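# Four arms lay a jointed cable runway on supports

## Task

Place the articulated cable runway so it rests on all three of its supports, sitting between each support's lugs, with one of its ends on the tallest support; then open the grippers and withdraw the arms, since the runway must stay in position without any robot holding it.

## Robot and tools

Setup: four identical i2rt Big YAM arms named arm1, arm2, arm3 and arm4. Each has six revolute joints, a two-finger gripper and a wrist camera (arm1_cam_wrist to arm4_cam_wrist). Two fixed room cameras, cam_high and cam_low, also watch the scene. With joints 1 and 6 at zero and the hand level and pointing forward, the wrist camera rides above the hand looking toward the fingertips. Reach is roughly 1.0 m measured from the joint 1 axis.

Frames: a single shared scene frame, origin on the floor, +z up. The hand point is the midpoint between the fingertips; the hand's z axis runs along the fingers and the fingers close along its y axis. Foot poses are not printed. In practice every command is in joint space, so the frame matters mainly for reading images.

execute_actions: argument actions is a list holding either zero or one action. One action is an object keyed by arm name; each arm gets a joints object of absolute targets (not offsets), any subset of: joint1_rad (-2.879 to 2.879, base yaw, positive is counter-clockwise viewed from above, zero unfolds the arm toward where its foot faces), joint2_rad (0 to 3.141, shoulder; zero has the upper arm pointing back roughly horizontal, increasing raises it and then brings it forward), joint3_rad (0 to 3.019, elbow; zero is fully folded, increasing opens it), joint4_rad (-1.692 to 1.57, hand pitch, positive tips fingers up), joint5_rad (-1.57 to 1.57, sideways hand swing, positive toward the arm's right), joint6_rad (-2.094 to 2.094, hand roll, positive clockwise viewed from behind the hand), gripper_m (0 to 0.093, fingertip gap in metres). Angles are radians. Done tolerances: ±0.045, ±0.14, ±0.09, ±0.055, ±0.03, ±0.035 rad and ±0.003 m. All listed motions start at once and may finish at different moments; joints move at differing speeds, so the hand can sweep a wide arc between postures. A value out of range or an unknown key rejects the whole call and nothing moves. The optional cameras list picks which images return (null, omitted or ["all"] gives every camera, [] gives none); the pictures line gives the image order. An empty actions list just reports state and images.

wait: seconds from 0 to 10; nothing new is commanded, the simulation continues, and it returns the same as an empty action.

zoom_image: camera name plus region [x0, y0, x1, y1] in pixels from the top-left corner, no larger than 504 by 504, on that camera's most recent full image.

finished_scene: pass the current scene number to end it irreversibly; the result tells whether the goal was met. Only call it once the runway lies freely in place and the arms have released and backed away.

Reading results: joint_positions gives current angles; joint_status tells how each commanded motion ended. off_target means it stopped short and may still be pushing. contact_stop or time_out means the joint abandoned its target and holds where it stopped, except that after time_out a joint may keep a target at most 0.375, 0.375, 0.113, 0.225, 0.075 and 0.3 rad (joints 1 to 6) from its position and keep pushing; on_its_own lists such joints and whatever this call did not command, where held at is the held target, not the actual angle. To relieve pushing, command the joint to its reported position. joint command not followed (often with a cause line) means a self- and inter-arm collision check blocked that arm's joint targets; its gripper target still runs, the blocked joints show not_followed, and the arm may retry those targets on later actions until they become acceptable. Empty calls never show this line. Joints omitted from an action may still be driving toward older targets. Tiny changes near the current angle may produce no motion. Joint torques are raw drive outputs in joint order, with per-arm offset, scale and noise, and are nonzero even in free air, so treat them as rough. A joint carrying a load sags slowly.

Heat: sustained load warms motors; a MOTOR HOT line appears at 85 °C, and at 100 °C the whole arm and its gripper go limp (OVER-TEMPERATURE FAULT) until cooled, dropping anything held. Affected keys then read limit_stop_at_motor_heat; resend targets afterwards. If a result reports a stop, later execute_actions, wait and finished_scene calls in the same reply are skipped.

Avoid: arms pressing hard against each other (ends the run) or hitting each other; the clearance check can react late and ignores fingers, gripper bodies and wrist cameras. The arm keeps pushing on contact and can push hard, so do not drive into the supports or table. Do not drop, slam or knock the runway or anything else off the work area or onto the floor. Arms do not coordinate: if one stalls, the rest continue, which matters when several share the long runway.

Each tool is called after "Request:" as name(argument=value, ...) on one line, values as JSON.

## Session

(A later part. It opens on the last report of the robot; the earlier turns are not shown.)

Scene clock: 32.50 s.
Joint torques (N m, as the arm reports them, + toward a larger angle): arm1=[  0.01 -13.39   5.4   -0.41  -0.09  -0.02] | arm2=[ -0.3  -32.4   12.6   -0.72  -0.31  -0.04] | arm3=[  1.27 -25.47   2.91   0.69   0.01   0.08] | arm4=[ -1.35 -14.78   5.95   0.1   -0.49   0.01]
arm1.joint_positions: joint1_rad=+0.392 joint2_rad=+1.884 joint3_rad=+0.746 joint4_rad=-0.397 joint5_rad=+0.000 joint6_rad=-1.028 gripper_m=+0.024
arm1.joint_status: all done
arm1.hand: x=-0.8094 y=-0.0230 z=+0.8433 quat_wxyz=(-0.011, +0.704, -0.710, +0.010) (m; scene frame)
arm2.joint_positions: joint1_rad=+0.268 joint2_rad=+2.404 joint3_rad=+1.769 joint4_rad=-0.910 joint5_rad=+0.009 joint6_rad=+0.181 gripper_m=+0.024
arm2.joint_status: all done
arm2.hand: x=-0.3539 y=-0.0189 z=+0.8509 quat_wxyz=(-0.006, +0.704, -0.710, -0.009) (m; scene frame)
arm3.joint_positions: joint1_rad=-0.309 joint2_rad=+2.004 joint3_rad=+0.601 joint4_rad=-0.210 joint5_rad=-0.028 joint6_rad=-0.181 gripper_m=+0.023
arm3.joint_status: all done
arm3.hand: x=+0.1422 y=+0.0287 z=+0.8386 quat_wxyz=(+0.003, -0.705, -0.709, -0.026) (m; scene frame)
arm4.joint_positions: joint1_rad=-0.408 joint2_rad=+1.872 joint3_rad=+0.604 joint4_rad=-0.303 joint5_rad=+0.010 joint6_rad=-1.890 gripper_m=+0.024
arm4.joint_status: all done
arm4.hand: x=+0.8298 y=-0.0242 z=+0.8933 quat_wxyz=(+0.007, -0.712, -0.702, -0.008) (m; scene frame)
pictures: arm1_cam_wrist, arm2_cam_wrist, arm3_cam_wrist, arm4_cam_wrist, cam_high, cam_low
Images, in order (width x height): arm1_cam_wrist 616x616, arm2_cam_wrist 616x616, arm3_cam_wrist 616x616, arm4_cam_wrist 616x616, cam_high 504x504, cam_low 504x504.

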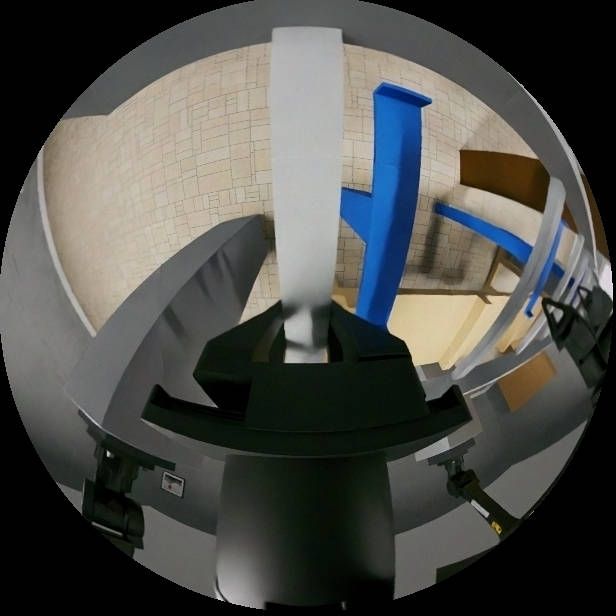

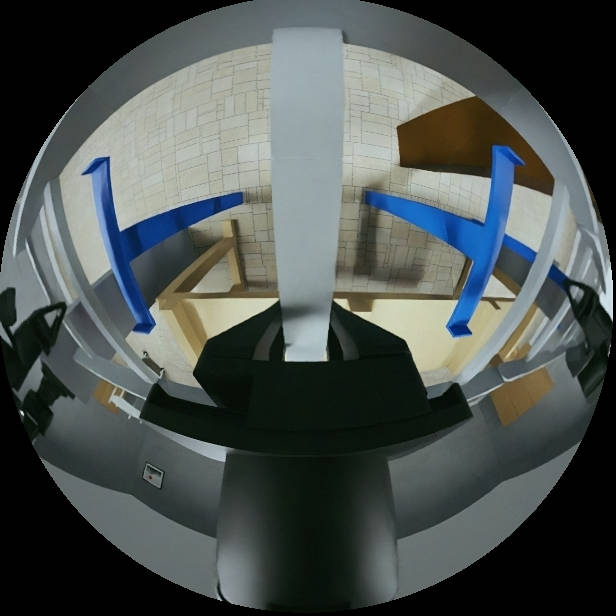

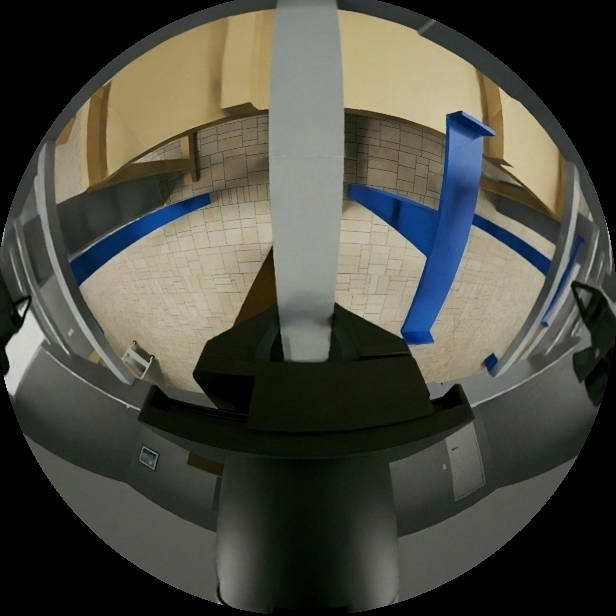

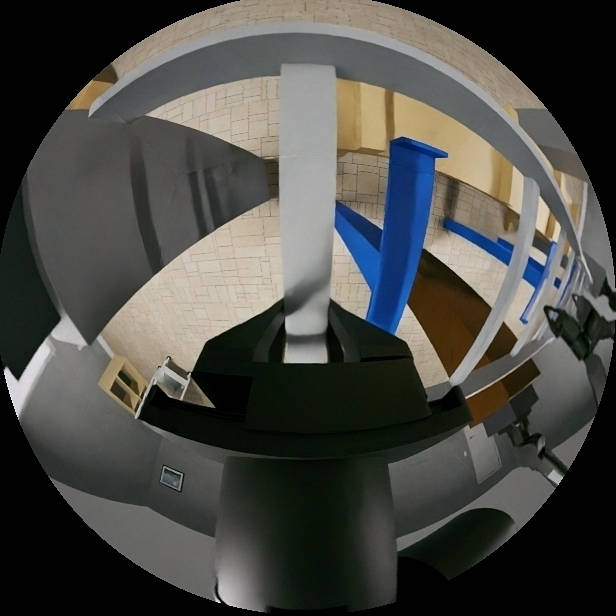

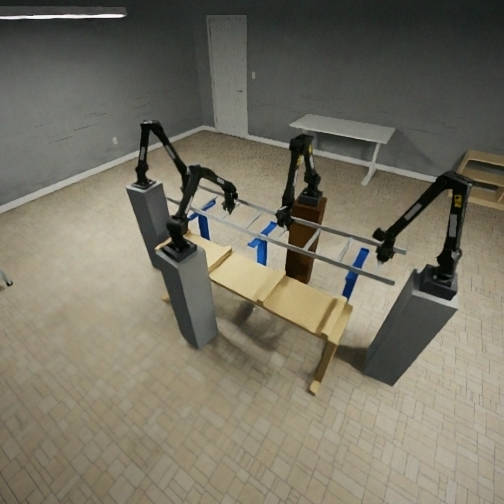

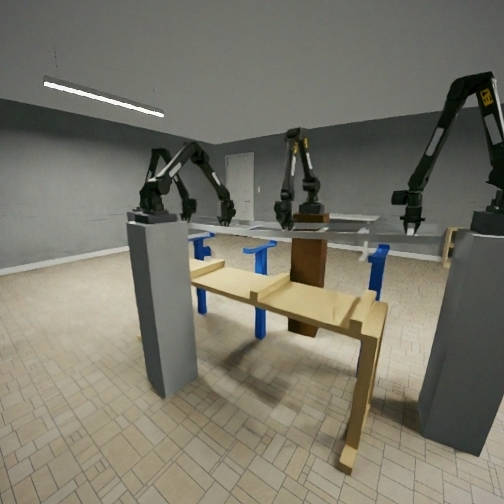

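Request:
execute_actions(actions=[{"arm1":{"joints":{"joint1_rad":0.449,"joint2_rad":1.992,"joint3_rad":0.78,"joint4_rad":-0.33,"joint6_rad":-0.995}},"arm2":{"joints":{"joint1_rad":0.283,"joint2_rad":2.485,"joint3_rad":1.99,"joint4_rad":-0.945}},"arm3":{"joints":{"joint1_rad":-0.395,"joint2_rad":2.05,"joint3_rad":0.544,"joint4_rad":0.038,"joint5_rad":-0.06,"joint6_rad":-0.275}},"arm4":{"joints":{"joint1_rad":-0.505,"joint2_rad":1.97,"joint3_rad":0.746,"joint4_rad":-0.34,"joint6_rad":-2.0}}}])

Scene clock: 36.43 s.
Joint torques (N m, as the arm reports them, + toward a larger angle): arm1=[  0.13 -15.06   4.35  -0.06   0.11   0.03] | arm2=[ -0.94 -32.27  12.19   0.33  -0.17  -0.02] | arm3=[  2.26 -23.74  -0.89   1.38  -0.42   0.16] | arm4=[ -1.09 -15.71   4.28  -0.25  -0.43   0.08]
arm1.joint_positions: joint1_rad=+0.446 joint2_rad=+2.013 joint3_rad=+0.761 joint4_rad=-0.314 joint5_rad=-0.002 joint6_rad=-0.993 gripper_m=+0.024
arm1.joint_status: all done
arm1.hand: x=-0.8255 y=-0.0096 z=+0.8008 quat_wxyz=(+0.004, +0.711, -0.703, +0.005) (m; scene frame)
arm2.joint_positions: joint1_rad=+0.284 joint2_rad=+2.542 joint3_rad=+1.923 joint4_rad=-0.939 joint5_rad=+0.006 joint6_rad=+0.179 gripper_m=+0.024
arm2.joint_status: all done
arm2.hand: x=-0.3705 y=+0.0041 z=+0.8094 quat_wxyz=(-0.001, +0.711, -0.703, -0.006) (m; scene frame)
arm3.joint_positions: joint1_rad=-0.403 joint2_rad=+2.146 joint3_rad=+0.546 joint4_rad=+0.012 joint5_rad=-0.047 joint6_rad=-0.290 gripper_m=+0.023
arm3.joint_status: all done
arm3.hand: x=+0.1253 y=+0.0590 z=+0.7989 quat_wxyz=(-0.014, -0.700, -0.714, -0.019) (m; scene frame)
arm4.joint_positions: joint1_rad=-0.510 joint2_rad=+2.015 joint3_rad=+0.731 joint4_rad=-0.328 joint5_rad=+0.008 joint6_rad=-2.007 gripper_m=+0.024
arm4.joint_status: all done
arm4.hand: x=+0.8133 y=+0.0186 z=+0.8637 quat_wxyz=(-0.012, -0.706, -0.708, -0.015) (m; scene frame)
pictures: arm1_cam_wrist, arm2_cam_wrist, arm3_cam_wrist, arm4_cam_wrist, cam_high, cam_low
Images, in order (width x height): arm1_cam_wrist 616x616, arm2_cam_wrist 616x616, arm3_cam_wrist 616x616, arm4_cam_wrist 616x616, cam_high 504x504, cam_low 504x504.

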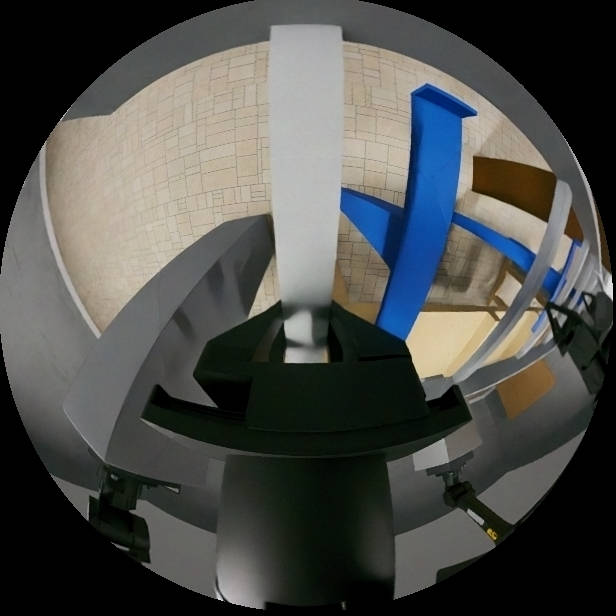

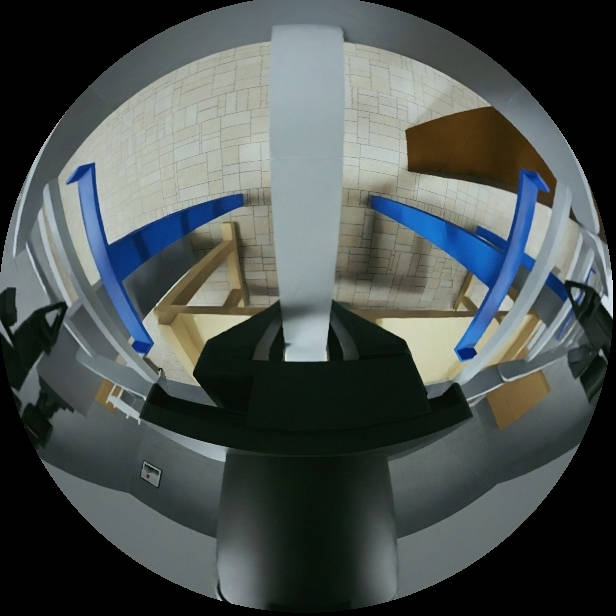

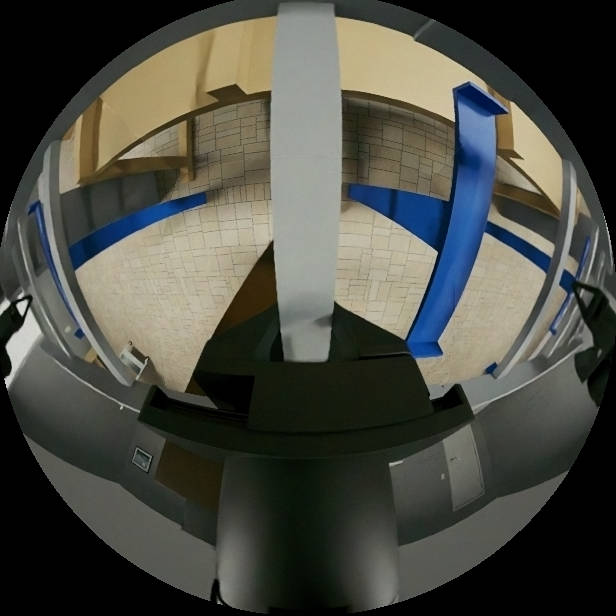

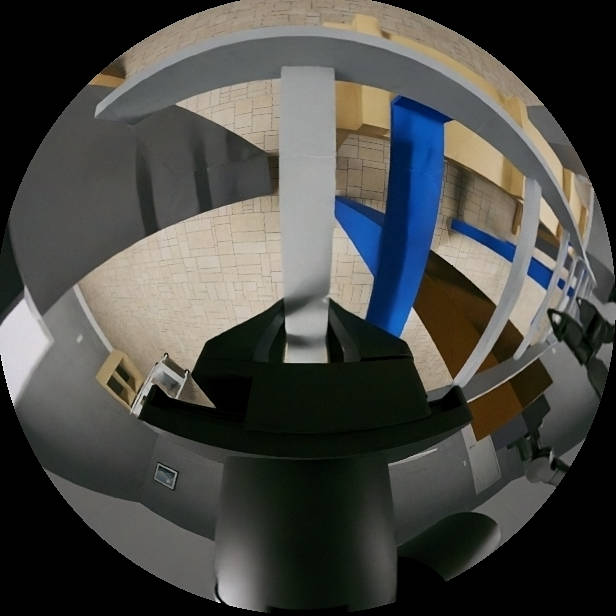

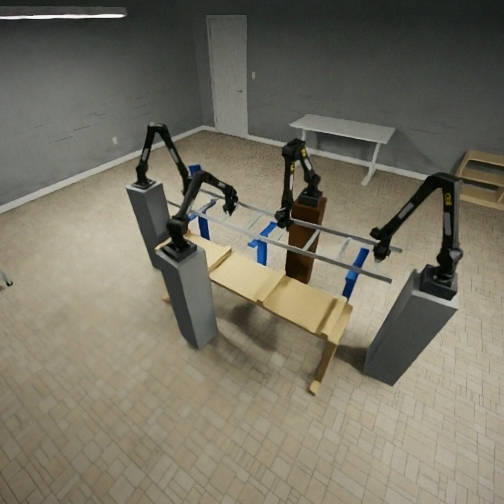

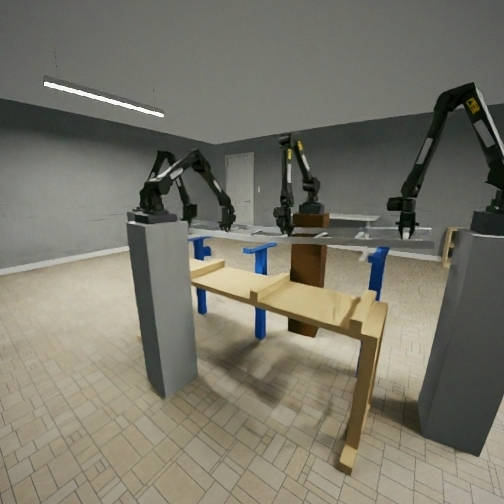

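Request:
execute_actions(actions=[{"arm1":{"joints":{"joint1_rad":0.435,"joint2_rad":2.136,"joint3_rad":0.81,"joint4_rad":-0.218}},"arm2":{"joints":{"joint2_rad":2.576,"joint3_rad":2.0,"joint4_rad":-0.878}},"arm3":{"joints":{"joint2_rad":2.222,"joint3_rad":0.6,"joint4_rad":0.156,"joint5_rad":-0.07}},"arm4":{"joints":{"joint1_rad":-0.49,"joint2_rad":2.088,"joint3_rad":0.765,"joint4_rad":-0.25}}}])

Scene clock: 39.70 s.
Joint torques (N m, as the arm reports them, + toward a larger angle): arm1=[ -0.07 -17.33   2.86  -0.13  -0.17   0.06] | arm2=[ -0.98 -31.65  11.3    0.3   -0.18  -0.07] | arm3=[  1.98 -24.54  -2.67   1.36  -0.19   0.12] | arm4=[ -1.34 -16.72   3.06  -0.05  -0.21  -0.09]
arm1.joint_positions: joint1_rad=+0.438 joint2_rad=+2.167 joint3_rad=+0.797 joint4_rad=-0.207 joint5_rad=+0.003 joint6_rad=-0.997 gripper_m=+0.024
arm1.joint_status: all done
arm1.hand: x=-0.8242 y=-0.0145 z=+0.7513 quat_wxyz=(+0.010, +0.709, -0.705, +0.006) (m; scene frame)
arm2.joint_positions: joint1_rad=+0.284 joint2_rad=+2.624 joint3_rad=+1.939 joint4_rad=-0.878 joint5_rad=+0.006 joint6_rad=+0.182 gripper_m=+0.024
arm2.joint_status: all done
arm2.hand: x=-0.3700 y=-0.0009 z=+0.7602 quat_wxyz=(+0.001, +0.710, -0.704, -0.003) (m; scene frame)
arm3.joint_positions: joint1_rad=-0.401 joint2_rad=+2.319 joint3_rad=+0.613 joint4_rad=+0.129 joint5_rad=-0.063 joint6_rad=-0.285 gripper_m=+0.023
arm3.joint_status: all done
arm3.hand: x=+0.1265 y=+0.0517 z=+0.7528 quat_wxyz=(-0.024, -0.700, -0.713, -0.018) (m; scene frame)
arm4.joint_positions: joint1_rad=-0.492 joint2_rad=+2.139 joint3_rad=+0.754 joint4_rad=-0.243 joint5_rad=+0.002 joint6_rad=-1.993 gripper_m=+0.024
arm4.joint_status: all done
arm4.hand: x=+0.8147 y=+0.0105 z=+0.8245 quat_wxyz=(-0.021, -0.705, -0.709, -0.015) (m; scene frame)
pictures: arm1_cam_wrist, arm2_cam_wrist, arm3_cam_wrist, arm4_cam_wrist, cam_high, cam_low
Images, in order (width x height): arm1_cam_wrist 616x616, arm2_cam_wrist 616x616, arm3_cam_wrist 616x616, arm4_cam_wrist 616x616, cam_high 504x504, cam_low 504x504.

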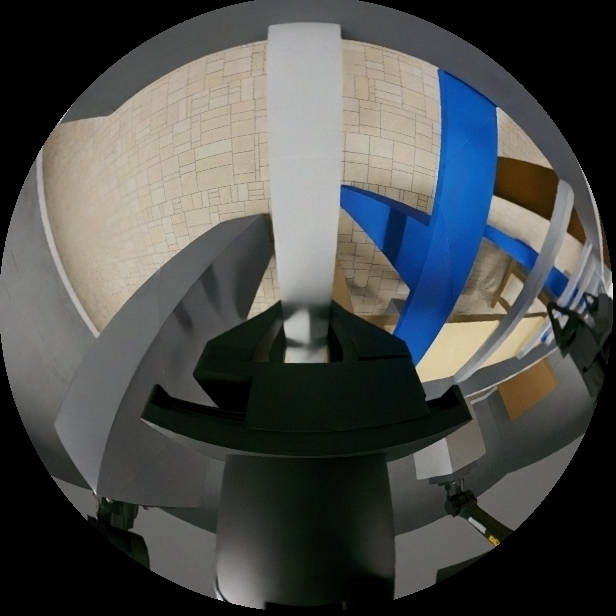

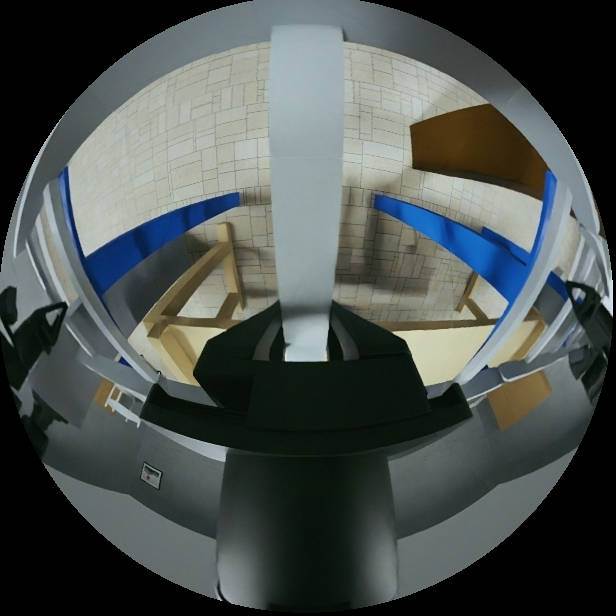

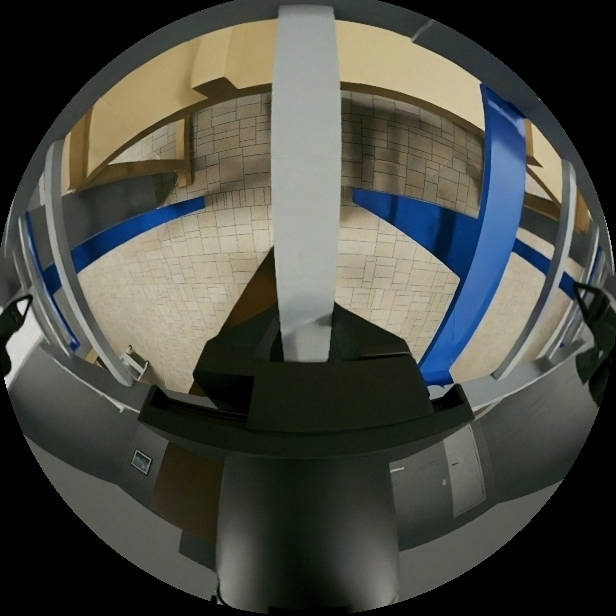

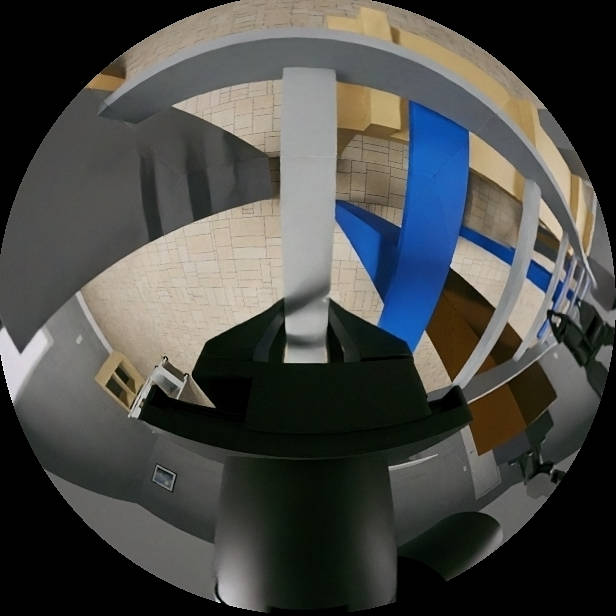

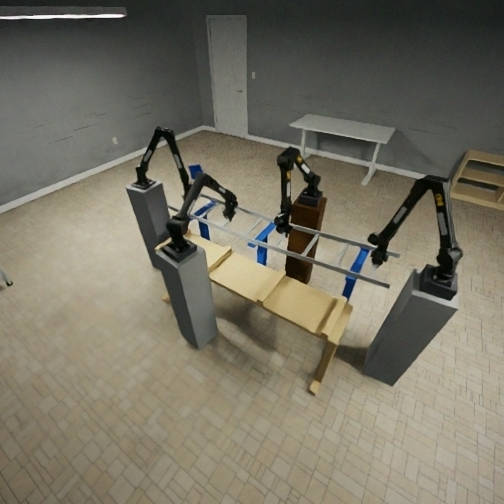

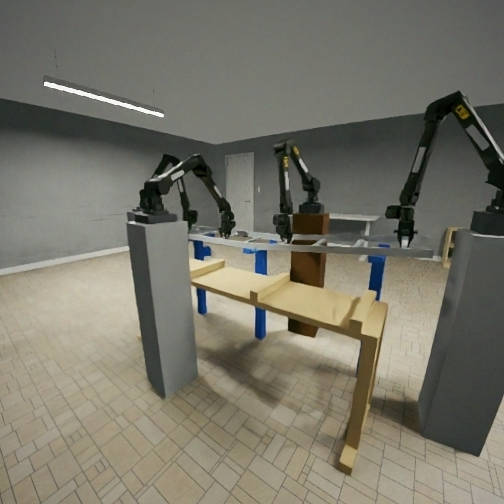

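Nudge back +y a little while descending.

Request:
execute_actions(actions=[{"arm1":{"joints":{"joint1_rad":0.452,"joint2_rad":2.225,"joint3_rad":0.84,"joint4_rad":-0.15}},"arm2":{"joints":{"joint2_rad":2.65,"joint3_rad":2.045,"joint4_rad":-0.85}},"arm3":{"joints":{"joint2_rad":2.33,"joint3_rad":0.625,"joint4_rad":0.21}},"arm4":{"joints":{"joint1_rad":-0.505,"joint2_rad":2.165,"joint3_rad":0.79,"joint4_rad":-0.195}}}], cameras=["cam_high","cam_low","arm3_cam_wrist"])

Request:
zoom_image(camera="cam_low", region=[180, 190, 450, 300])

Request:
zoom_image(camera="cam_high", region=[160, 170, 420, 320])

Scene clock: 42.33 s.
Joint torques (N m, as the arm reports them, + toward a larger angle): arm1=[ -0.21 -17.55   2.57   0.22   0.11  -0.06] | arm2=[ -0.97 -28.94  11.35   0.85  -0.23  -0.01] | arm3=[  1.89 -23.19  -3.61   0.97  -0.14   0.09] | arm4=[ -1.72 -16.87   2.76   0.22  -0.18  -0.08]
arm1.joint_positions: joint1_rad=+0.446 joint2_rad=+2.245 joint3_rad=+0.827 joint4_rad=-0.150 joint5_rad=-0.002 joint6_rad=-0.990 gripper_m=+0.024
arm1.joint_status: all done
arm1.hand: x=-0.8223 y=-0.0088 z=+0.7261 quat_wxyz=(+0.005, +0.710, -0.704, +0.004) (m; scene frame)
arm2.joint_positions: joint1_rad=+0.281 joint2_rad=+2.682 joint3_rad=+1.985 joint4_rad=-0.861 joint5_rad=+0.007 joint6_rad=+0.180 gripper_m=+0.024
arm2.joint_status: all done
arm2.hand: x=-0.3689 y=+0.0042 z=+0.7351 quat_wxyz=(-0.001, +0.710, -0.705, -0.005) (m; scene frame)
arm3.joint_positions: joint1_rad=-0.400 joint2_rad=+2.410 joint3_rad=+0.641 joint4_rad=+0.192 joint5_rad=-0.065 joint6_rad=-0.284 gripper_m=+0.023
arm3.joint_status: all done
arm3.hand: x=+0.1280 y=+0.0558 z=+0.7281 quat_wxyz=(-0.024, -0.701, -0.713, -0.019) (m; scene frame)
arm4.joint_positions: joint1_rad=-0.500 joint2_rad=+2.214 joint3_rad=+0.777 joint4_rad=-0.195 joint5_rad=+0.002 joint6_rad=-1.994 gripper_m=+0.024
arm4.joint_status: all done
arm4.hand: x=+0.8160 y=+0.0132 z=+0.8010 quat_wxyz=(-0.023, -0.707, -0.706, -0.015) (m; scene frame)
pictures: arm3_cam_wrist, cam_high, cam_low
Images, in order (width x height): arm3_cam_wrist 616x616, cam_high 504x504, cam_low 504x504.

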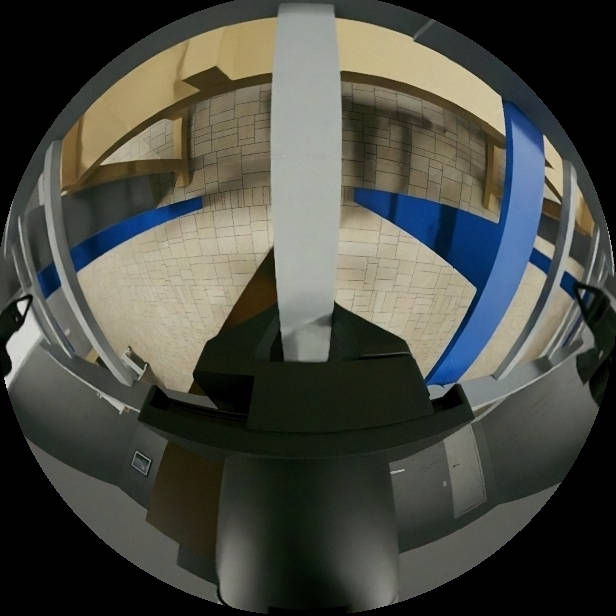

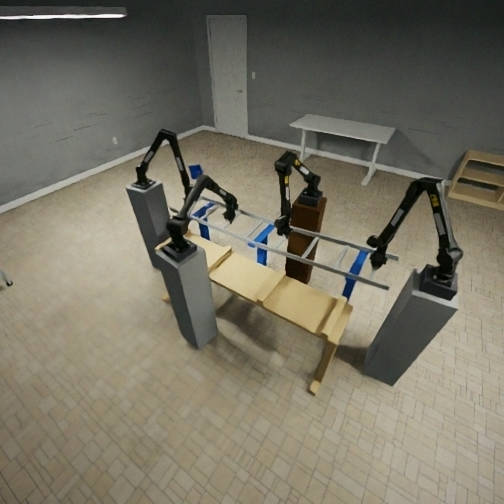

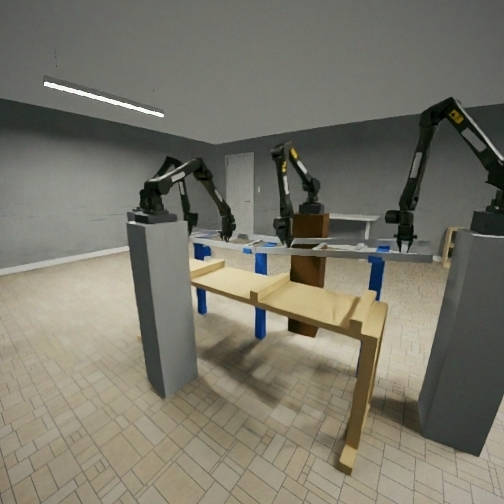

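Region (180, 190, 450, 300) of cam_low's 504x504 image, scaled by 1.867, with more detail than that image has; it fills the top 205 rows of this view, and the rest is white.

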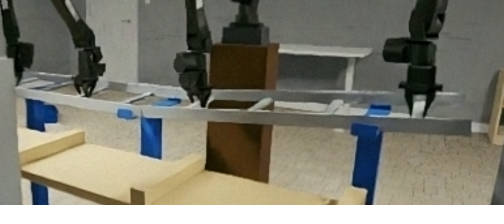

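Region (160, 170, 420, 320) of cam_high's 504x504 image, scaled by 1.938, with more detail than that image has; it fills the top 291 rows of this view, and the rest is white.

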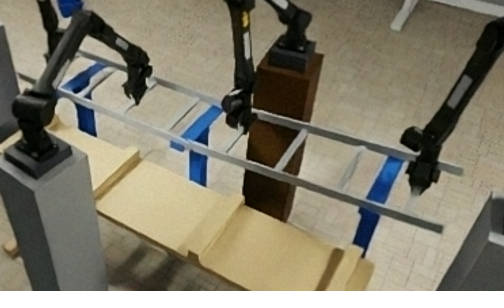

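Request:
execute_actions(actions=[{"arm1":{"joints":{"joint2_rad":2.27}},"arm2":{"joints":{"joint2_rad":2.7,"joint3_rad":2.015}},"arm3":{"joints":{"joint2_rad":2.42,"joint3_rad":0.645}},"arm4":{"joints":{"joint2_rad":2.245,"joint3_rad":0.795,"joint4_rad":-0.18}}}], cameras=["cam_low"])

Request:
zoom_image(camera="cam_low", region=[180, 190, 450, 300])

Scene clock: 44.57 s.
Joint torques (N m, as the arm reports them, + toward a larger angle): arm1=[  0.07 -15.21   1.59   0.21  -0.25  -0.06] | arm2=[ -0.51 -27.68   8.85   0.49  -0.26  -0.05] | arm3=[  1.84 -18.28  -3.54   0.34  -0.02   0.11] | arm4=[ -1.49 -13.45   1.77   0.39  -0.21  -0.05]
arm1.joint_positions: joint1_rad=+0.446 joint2_rad=+2.267 joint3_rad=+0.837 joint4_rad=-0.148 joint5_rad=+0.005 joint6_rad=-0.990 gripper_m=+0.024
arm1.joint_status: all done
arm1.hand: x=-0.8229 y=-0.0108 z=+0.7191 quat_wxyz=(+0.010, +0.709, -0.705, +0.007) (m; scene frame)
arm2.joint_positions: joint1_rad=+0.281 joint2_rad=+2.695 joint3_rad=+1.985 joint4_rad=-0.855 joint5_rad=+0.007 joint6_rad=+0.180 gripper_m=+0.024
arm2.joint_status: all done
arm2.hand: x=-0.3684 y=+0.0009 z=+0.7266 quat_wxyz=(+0.001, +0.710, -0.704, -0.002) (m; scene frame)
arm3.joint_positions: joint1_rad=-0.400 joint2_rad=+2.447 joint3_rad=+0.661 joint4_rad=+0.208 joint5_rad=-0.068 joint6_rad=-0.285 gripper_m=+0.023
arm3.joint_status: all done
arm3.hand: x=+0.1283 y=+0.0551 z=+0.7173 quat_wxyz=(-0.025, -0.700, -0.713, -0.020) (m; scene frame)
arm4.joint_positions: joint1_rad=-0.503 joint2_rad=+2.248 joint3_rad=+0.791 joint4_rad=-0.184 joint5_rad=+0.002 joint6_rad=-1.996 gripper_m=+0.024
arm4.joint_status: all done
arm4.hand: x=+0.8170 y=+0.0140 z=+0.7908 quat_wxyz=(-0.027, -0.708, -0.706, -0.017) (m; scene frame)
pictures: cam_low
Images, in order (width x height): cam_low 504x504.

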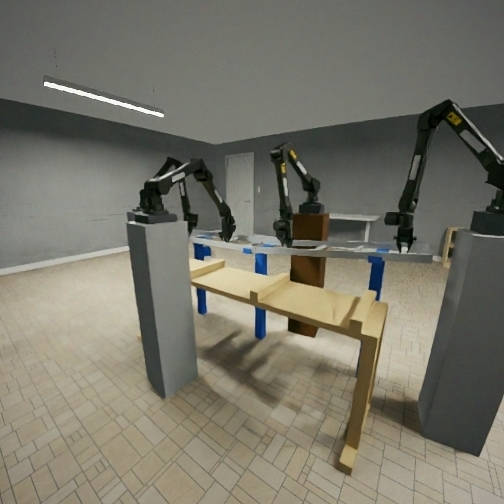

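Region (180, 190, 450, 300) of cam_low's 504x504 image, scaled by 1.867, with more detail than that image has; it fills the top 205 rows of this view, and the rest is white.

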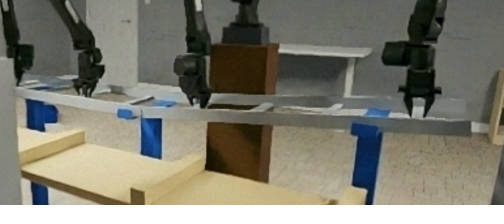

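Landed.

Request:
execute_actions(actions=[{"arm1":{"joints":{"gripper_m":0.075}},"arm2":{"joints":{"gripper_m":0.075}},"arm3":{"joints":{"gripper_m":0.075,"joint2_rad":2.445,"joint3_rad":0.66}},"arm4":{"joints":{"gripper_m":0.075}}}], cameras=[])

Request:
execute_actions(actions=[{"arm1":{"joints":{"joint2_rad":2.12,"joint3_rad":0.79,"joint4_rad":-0.235}},"arm2":{"joints":{"joint2_rad":2.55,"joint3_rad":1.93}},"arm3":{"joints":{"joint2_rad":2.25,"joint3_rad":0.62,"joint4_rad":0.13}},"arm4":{"joints":{"joint2_rad":2.11,"joint3_rad":0.75,"joint4_rad":-0.265}}}], cameras=[])

Request:
execute_actions(actions=[{"arm1":{"joints":{"joint2_rad":1.65,"joint4_rad":-0.5}},"arm2":{"joints":{"joint2_rad":2.1,"joint3_rad":1.75}},"arm3":{"joints":{"joint2_rad":1.7,"joint4_rad":-0.1}},"arm4":{"joints":{"joint2_rad":1.6,"joint4_rad":-0.5}}}])

Scene clock: 47.07 s.
Joint torques (N m, as the arm reports them, + toward a larger angle): arm1=[  0.18 -14.66   1.57   0.23  -0.13  -0.01] | arm2=[ -0.72 -26.54   8.75   0.68  -0.06   0.  ] | arm3=[  1.86 -15.88  -2.37   0.34  -0.01   0.1 ] | arm4=[ -1.6  -13.59   1.77   0.39  -0.21  -0.04]
arm1.joint_positions: joint1_rad=+0.446 joint2_rad=+2.267 joint3_rad=+0.837 joint4_rad=-0.148 joint5_rad=+0.003 joint6_rad=-0.990 gripper_m=+0.075
arm1.joint_status: all done
arm1.hand: x=-0.8230 y=-0.0105 z=+0.7191 quat_wxyz=(+0.010, +0.709, -0.705, +0.006) (m; scene frame)
arm2.joint_positions: joint1_rad=+0.281 joint2_rad=+2.695 joint3_rad=+1.986 joint4_rad=-0.855 joint5_rad=+0.004 joint6_rad=+0.180 gripper_m=+0.075
arm2.joint_status: all done
arm2.hand: x=-0.3689 y=+0.0011 z=+0.7268 quat_wxyz=(+0.001, +0.710, -0.705, -0.003) (m; scene frame)
arm3.joint_positions: joint1_rad=-0.400 joint2_rad=+2.447 joint3_rad=+0.661 joint4_rad=+0.208 joint5_rad=-0.068 joint6_rad=-0.284 gripper_m=+0.075
arm3.joint_status: all done
arm3.hand: x=+0.1283 y=+0.0548 z=+0.7173 quat_wxyz=(-0.026, -0.701, -0.713, -0.020) (m; scene frame)
arm4.joint_positions: joint1_rad=-0.503 joint2_rad=+2.248 joint3_rad=+0.791 joint4_rad=-0.184 joint5_rad=+0.002 joint6_rad=-1.996 gripper_m=+0.075
arm4.joint_status: all done
arm4.hand: x=+0.8170 y=+0.0140 z=+0.7908 quat_wxyz=(-0.027, -0.708, -0.706, -0.017) (m; scene frame)
pictures: none
No camera images: the call's "cameras" was empty. Leave "cameras" out to get every camera's image.

Scene clock: 48.13 s.
Joint torques (N m, as the arm reports them, + toward a larger angle): arm1=[ -0.31 -14.04   2.39   0.05  -0.15  -0.01] | arm2=[ -0.94 -25.39   7.71   0.81  -0.09   0.  ] | arm3=[  1.87 -14.58  -0.78  -0.07  -0.01   0.1 ] | arm4=[ -1.6  -11.94   2.51  -0.11  -0.21  -0.05]
arm1.joint_positions: joint1_rad=+0.446 joint2_rad=+2.116 joint3_rad=+0.788 joint4_rad=-0.226 joint5_rad=+0.003 joint6_rad=-0.990 gripper_m=+0.075
arm1.joint_status: all done
arm1.hand: x=-0.8203 y=-0.0079 z=+0.7681 quat_wxyz=(-0.001, +0.709, -0.705, +0.008) (m; scene frame)
arm2.joint_positions: joint1_rad=+0.281 joint2_rad=+2.525 joint3_rad=+1.921 joint4_rad=-0.855 joint5_rad=+0.004 joint6_rad=+0.180 gripper_m=+0.075
arm2.joint_status: all done
arm2.hand: x=-0.3732 y=+0.0290 z=+0.8216 quat_wxyz=(-0.028, +0.708, -0.704, -0.047) (m; scene frame)
arm3.joint_positions: joint1_rad=-0.400 joint2_rad=+2.238 joint3_rad=+0.622 joint4_rad=+0.142 joint5_rad=-0.068 joint6_rad=-0.284 gripper_m=+0.075
arm3.joint_status: all done
arm3.hand: x=+0.1172 y=+0.0131 z=+0.7751 quat_wxyz=(-0.051, -0.698, -0.713, +0.025) (m; scene frame)
arm4.joint_positions: joint1_rad=-0.503 joint2_rad=+2.099 joint3_rad=+0.749 joint4_rad=-0.254 joint5_rad=+0.002 joint6_rad=-1.996 gripper_m=+0.075
arm4.joint_status: all done
arm4.hand: x=+0.8095 y=+0.0169 z=+0.8372 quat_wxyz=(-0.010, -0.708, -0.706, -0.011) (m; scene frame)
pictures: none
No camera images: the call's "cameras" was empty. Leave "cameras" out to get every camera's image.

Scene clock: 49.77 s.
Joint torques (N m, as the arm reports them, + toward a larger angle): arm1=[  0.38 -11.31   6.85   0.48  -0.09  -0.03] | arm2=[  0.18 -24.01   9.2    1.07  -0.14  -0.04] | arm3=[  1.85 -13.66   4.55   0.35   0.     0.11] | arm4=[-1.63 -9.28  7.25  0.36 -0.2  -0.01]
arm1.joint_positions: joint1_rad=+0.446 joint2_rad=+1.636 joint3_rad=+0.788 joint4_rad=-0.487 joint5_rad=+0.003 joint6_rad=-0.990 gripper_m=+0.075
arm1.joint_status: all done
arm1.hand: x=-0.7767 y=+0.0239 z=+0.9430 quat_wxyz=(-0.108, +0.705, -0.700, +0.030) (m; scene frame)
arm2.joint_positions: joint1_rad=+0.281 joint2_rad=+2.089 joint3_rad=+1.744 joint4_rad=-0.855 joint5_rad=+0.004 joint6_rad=+0.180 gripper_m=+0.075
arm2.joint_status: all done
arm2.hand: x=-0.3718 y=+0.0350 z=+1.0559 quat_wxyz=(-0.101, +0.697, -0.694, -0.152) (m; scene frame)
arm3.joint_positions: joint1_rad=-0.400 joint2_rad=+1.692 joint3_rad=+0.619 joint4_rad=-0.084 joint5_rad=-0.068 joint6_rad=-0.284 gripper_m=+0.075
arm3.joint_status: all done
arm3.hand: x=+0.0914 y=-0.0842 z=+0.9524 quat_wxyz=(-0.127, -0.680, -0.703, +0.162) (m; scene frame)
arm4.joint_positions: joint1_rad=-0.503 joint2_rad=+1.585 joint3_rad=+0.749 joint4_rad=-0.487 joint5_rad=+0.002 joint6_rad=-1.996 gripper_m=+0.075
arm4.joint_status: all done
arm4.hand: x=+0.7511 y=+0.0413 z=+1.0191 quat_wxyz=(+0.121, -0.702, -0.701, +0.039) (m; scene frame)
pictures: arm1_cam_wrist, arm2_cam_wrist, arm3_cam_wrist, arm4_cam_wrist, cam_high, cam_low
Images, in order (width x height): arm1_cam_wrist 616x616, arm2_cam_wrist 616x616, arm3_cam_wrist 616x616, arm4_cam_wrist 616x616, cam_high 504x504, cam_low 504x504.

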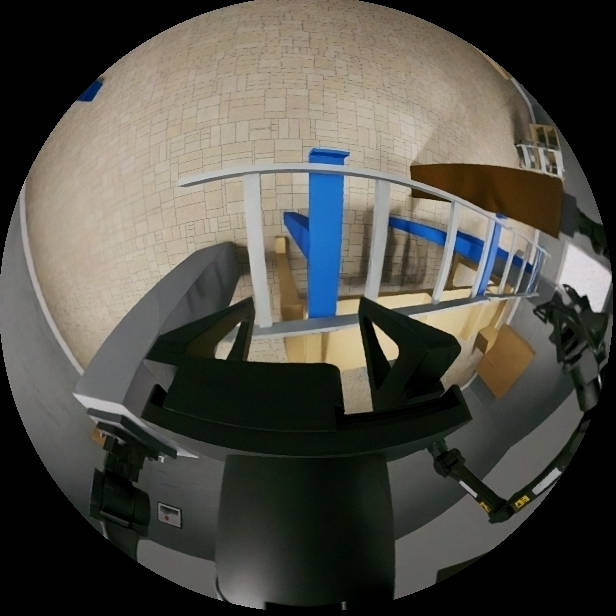

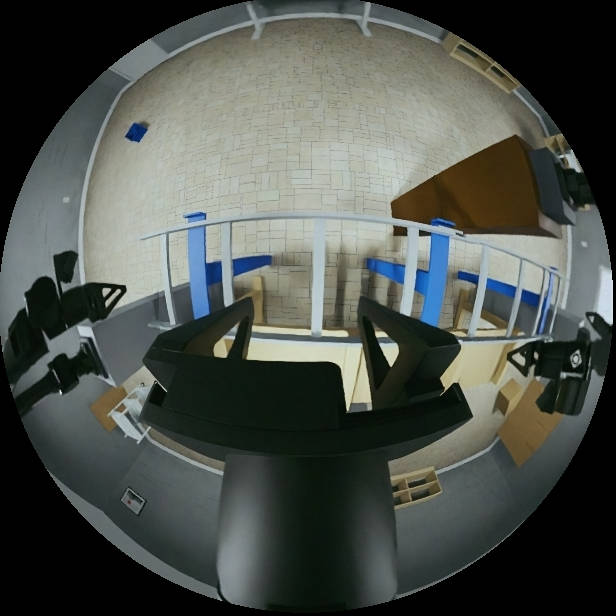

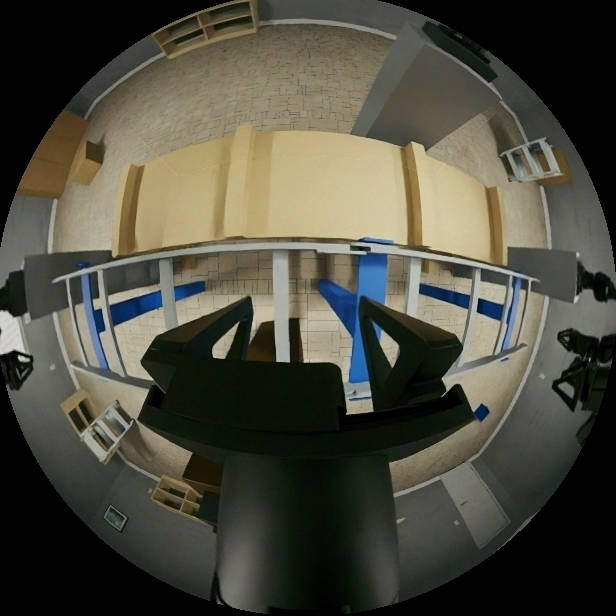

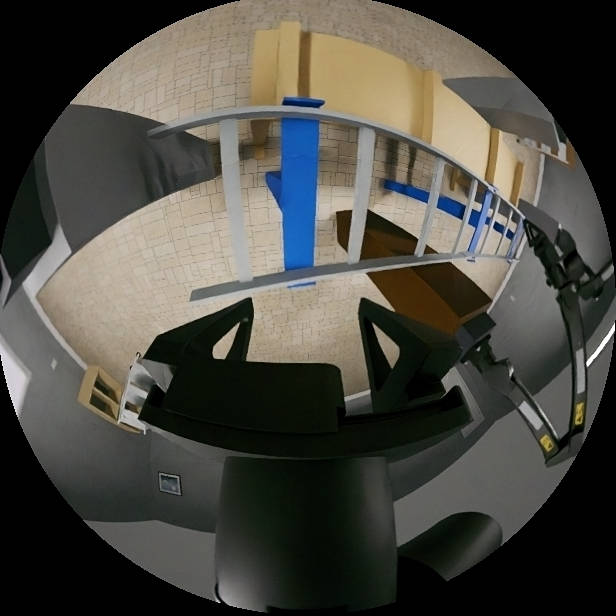

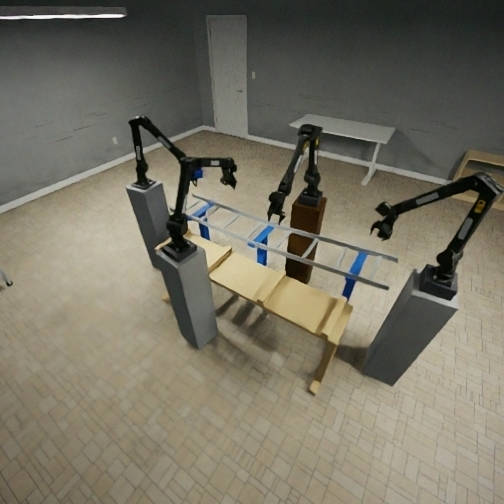

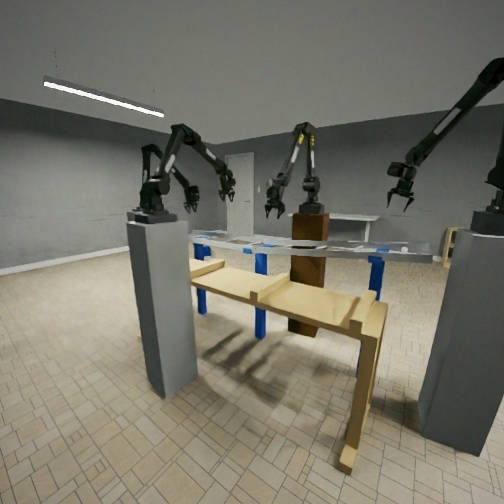

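Request:
finished_scene(scene=2)

The scene is finished: the task was done.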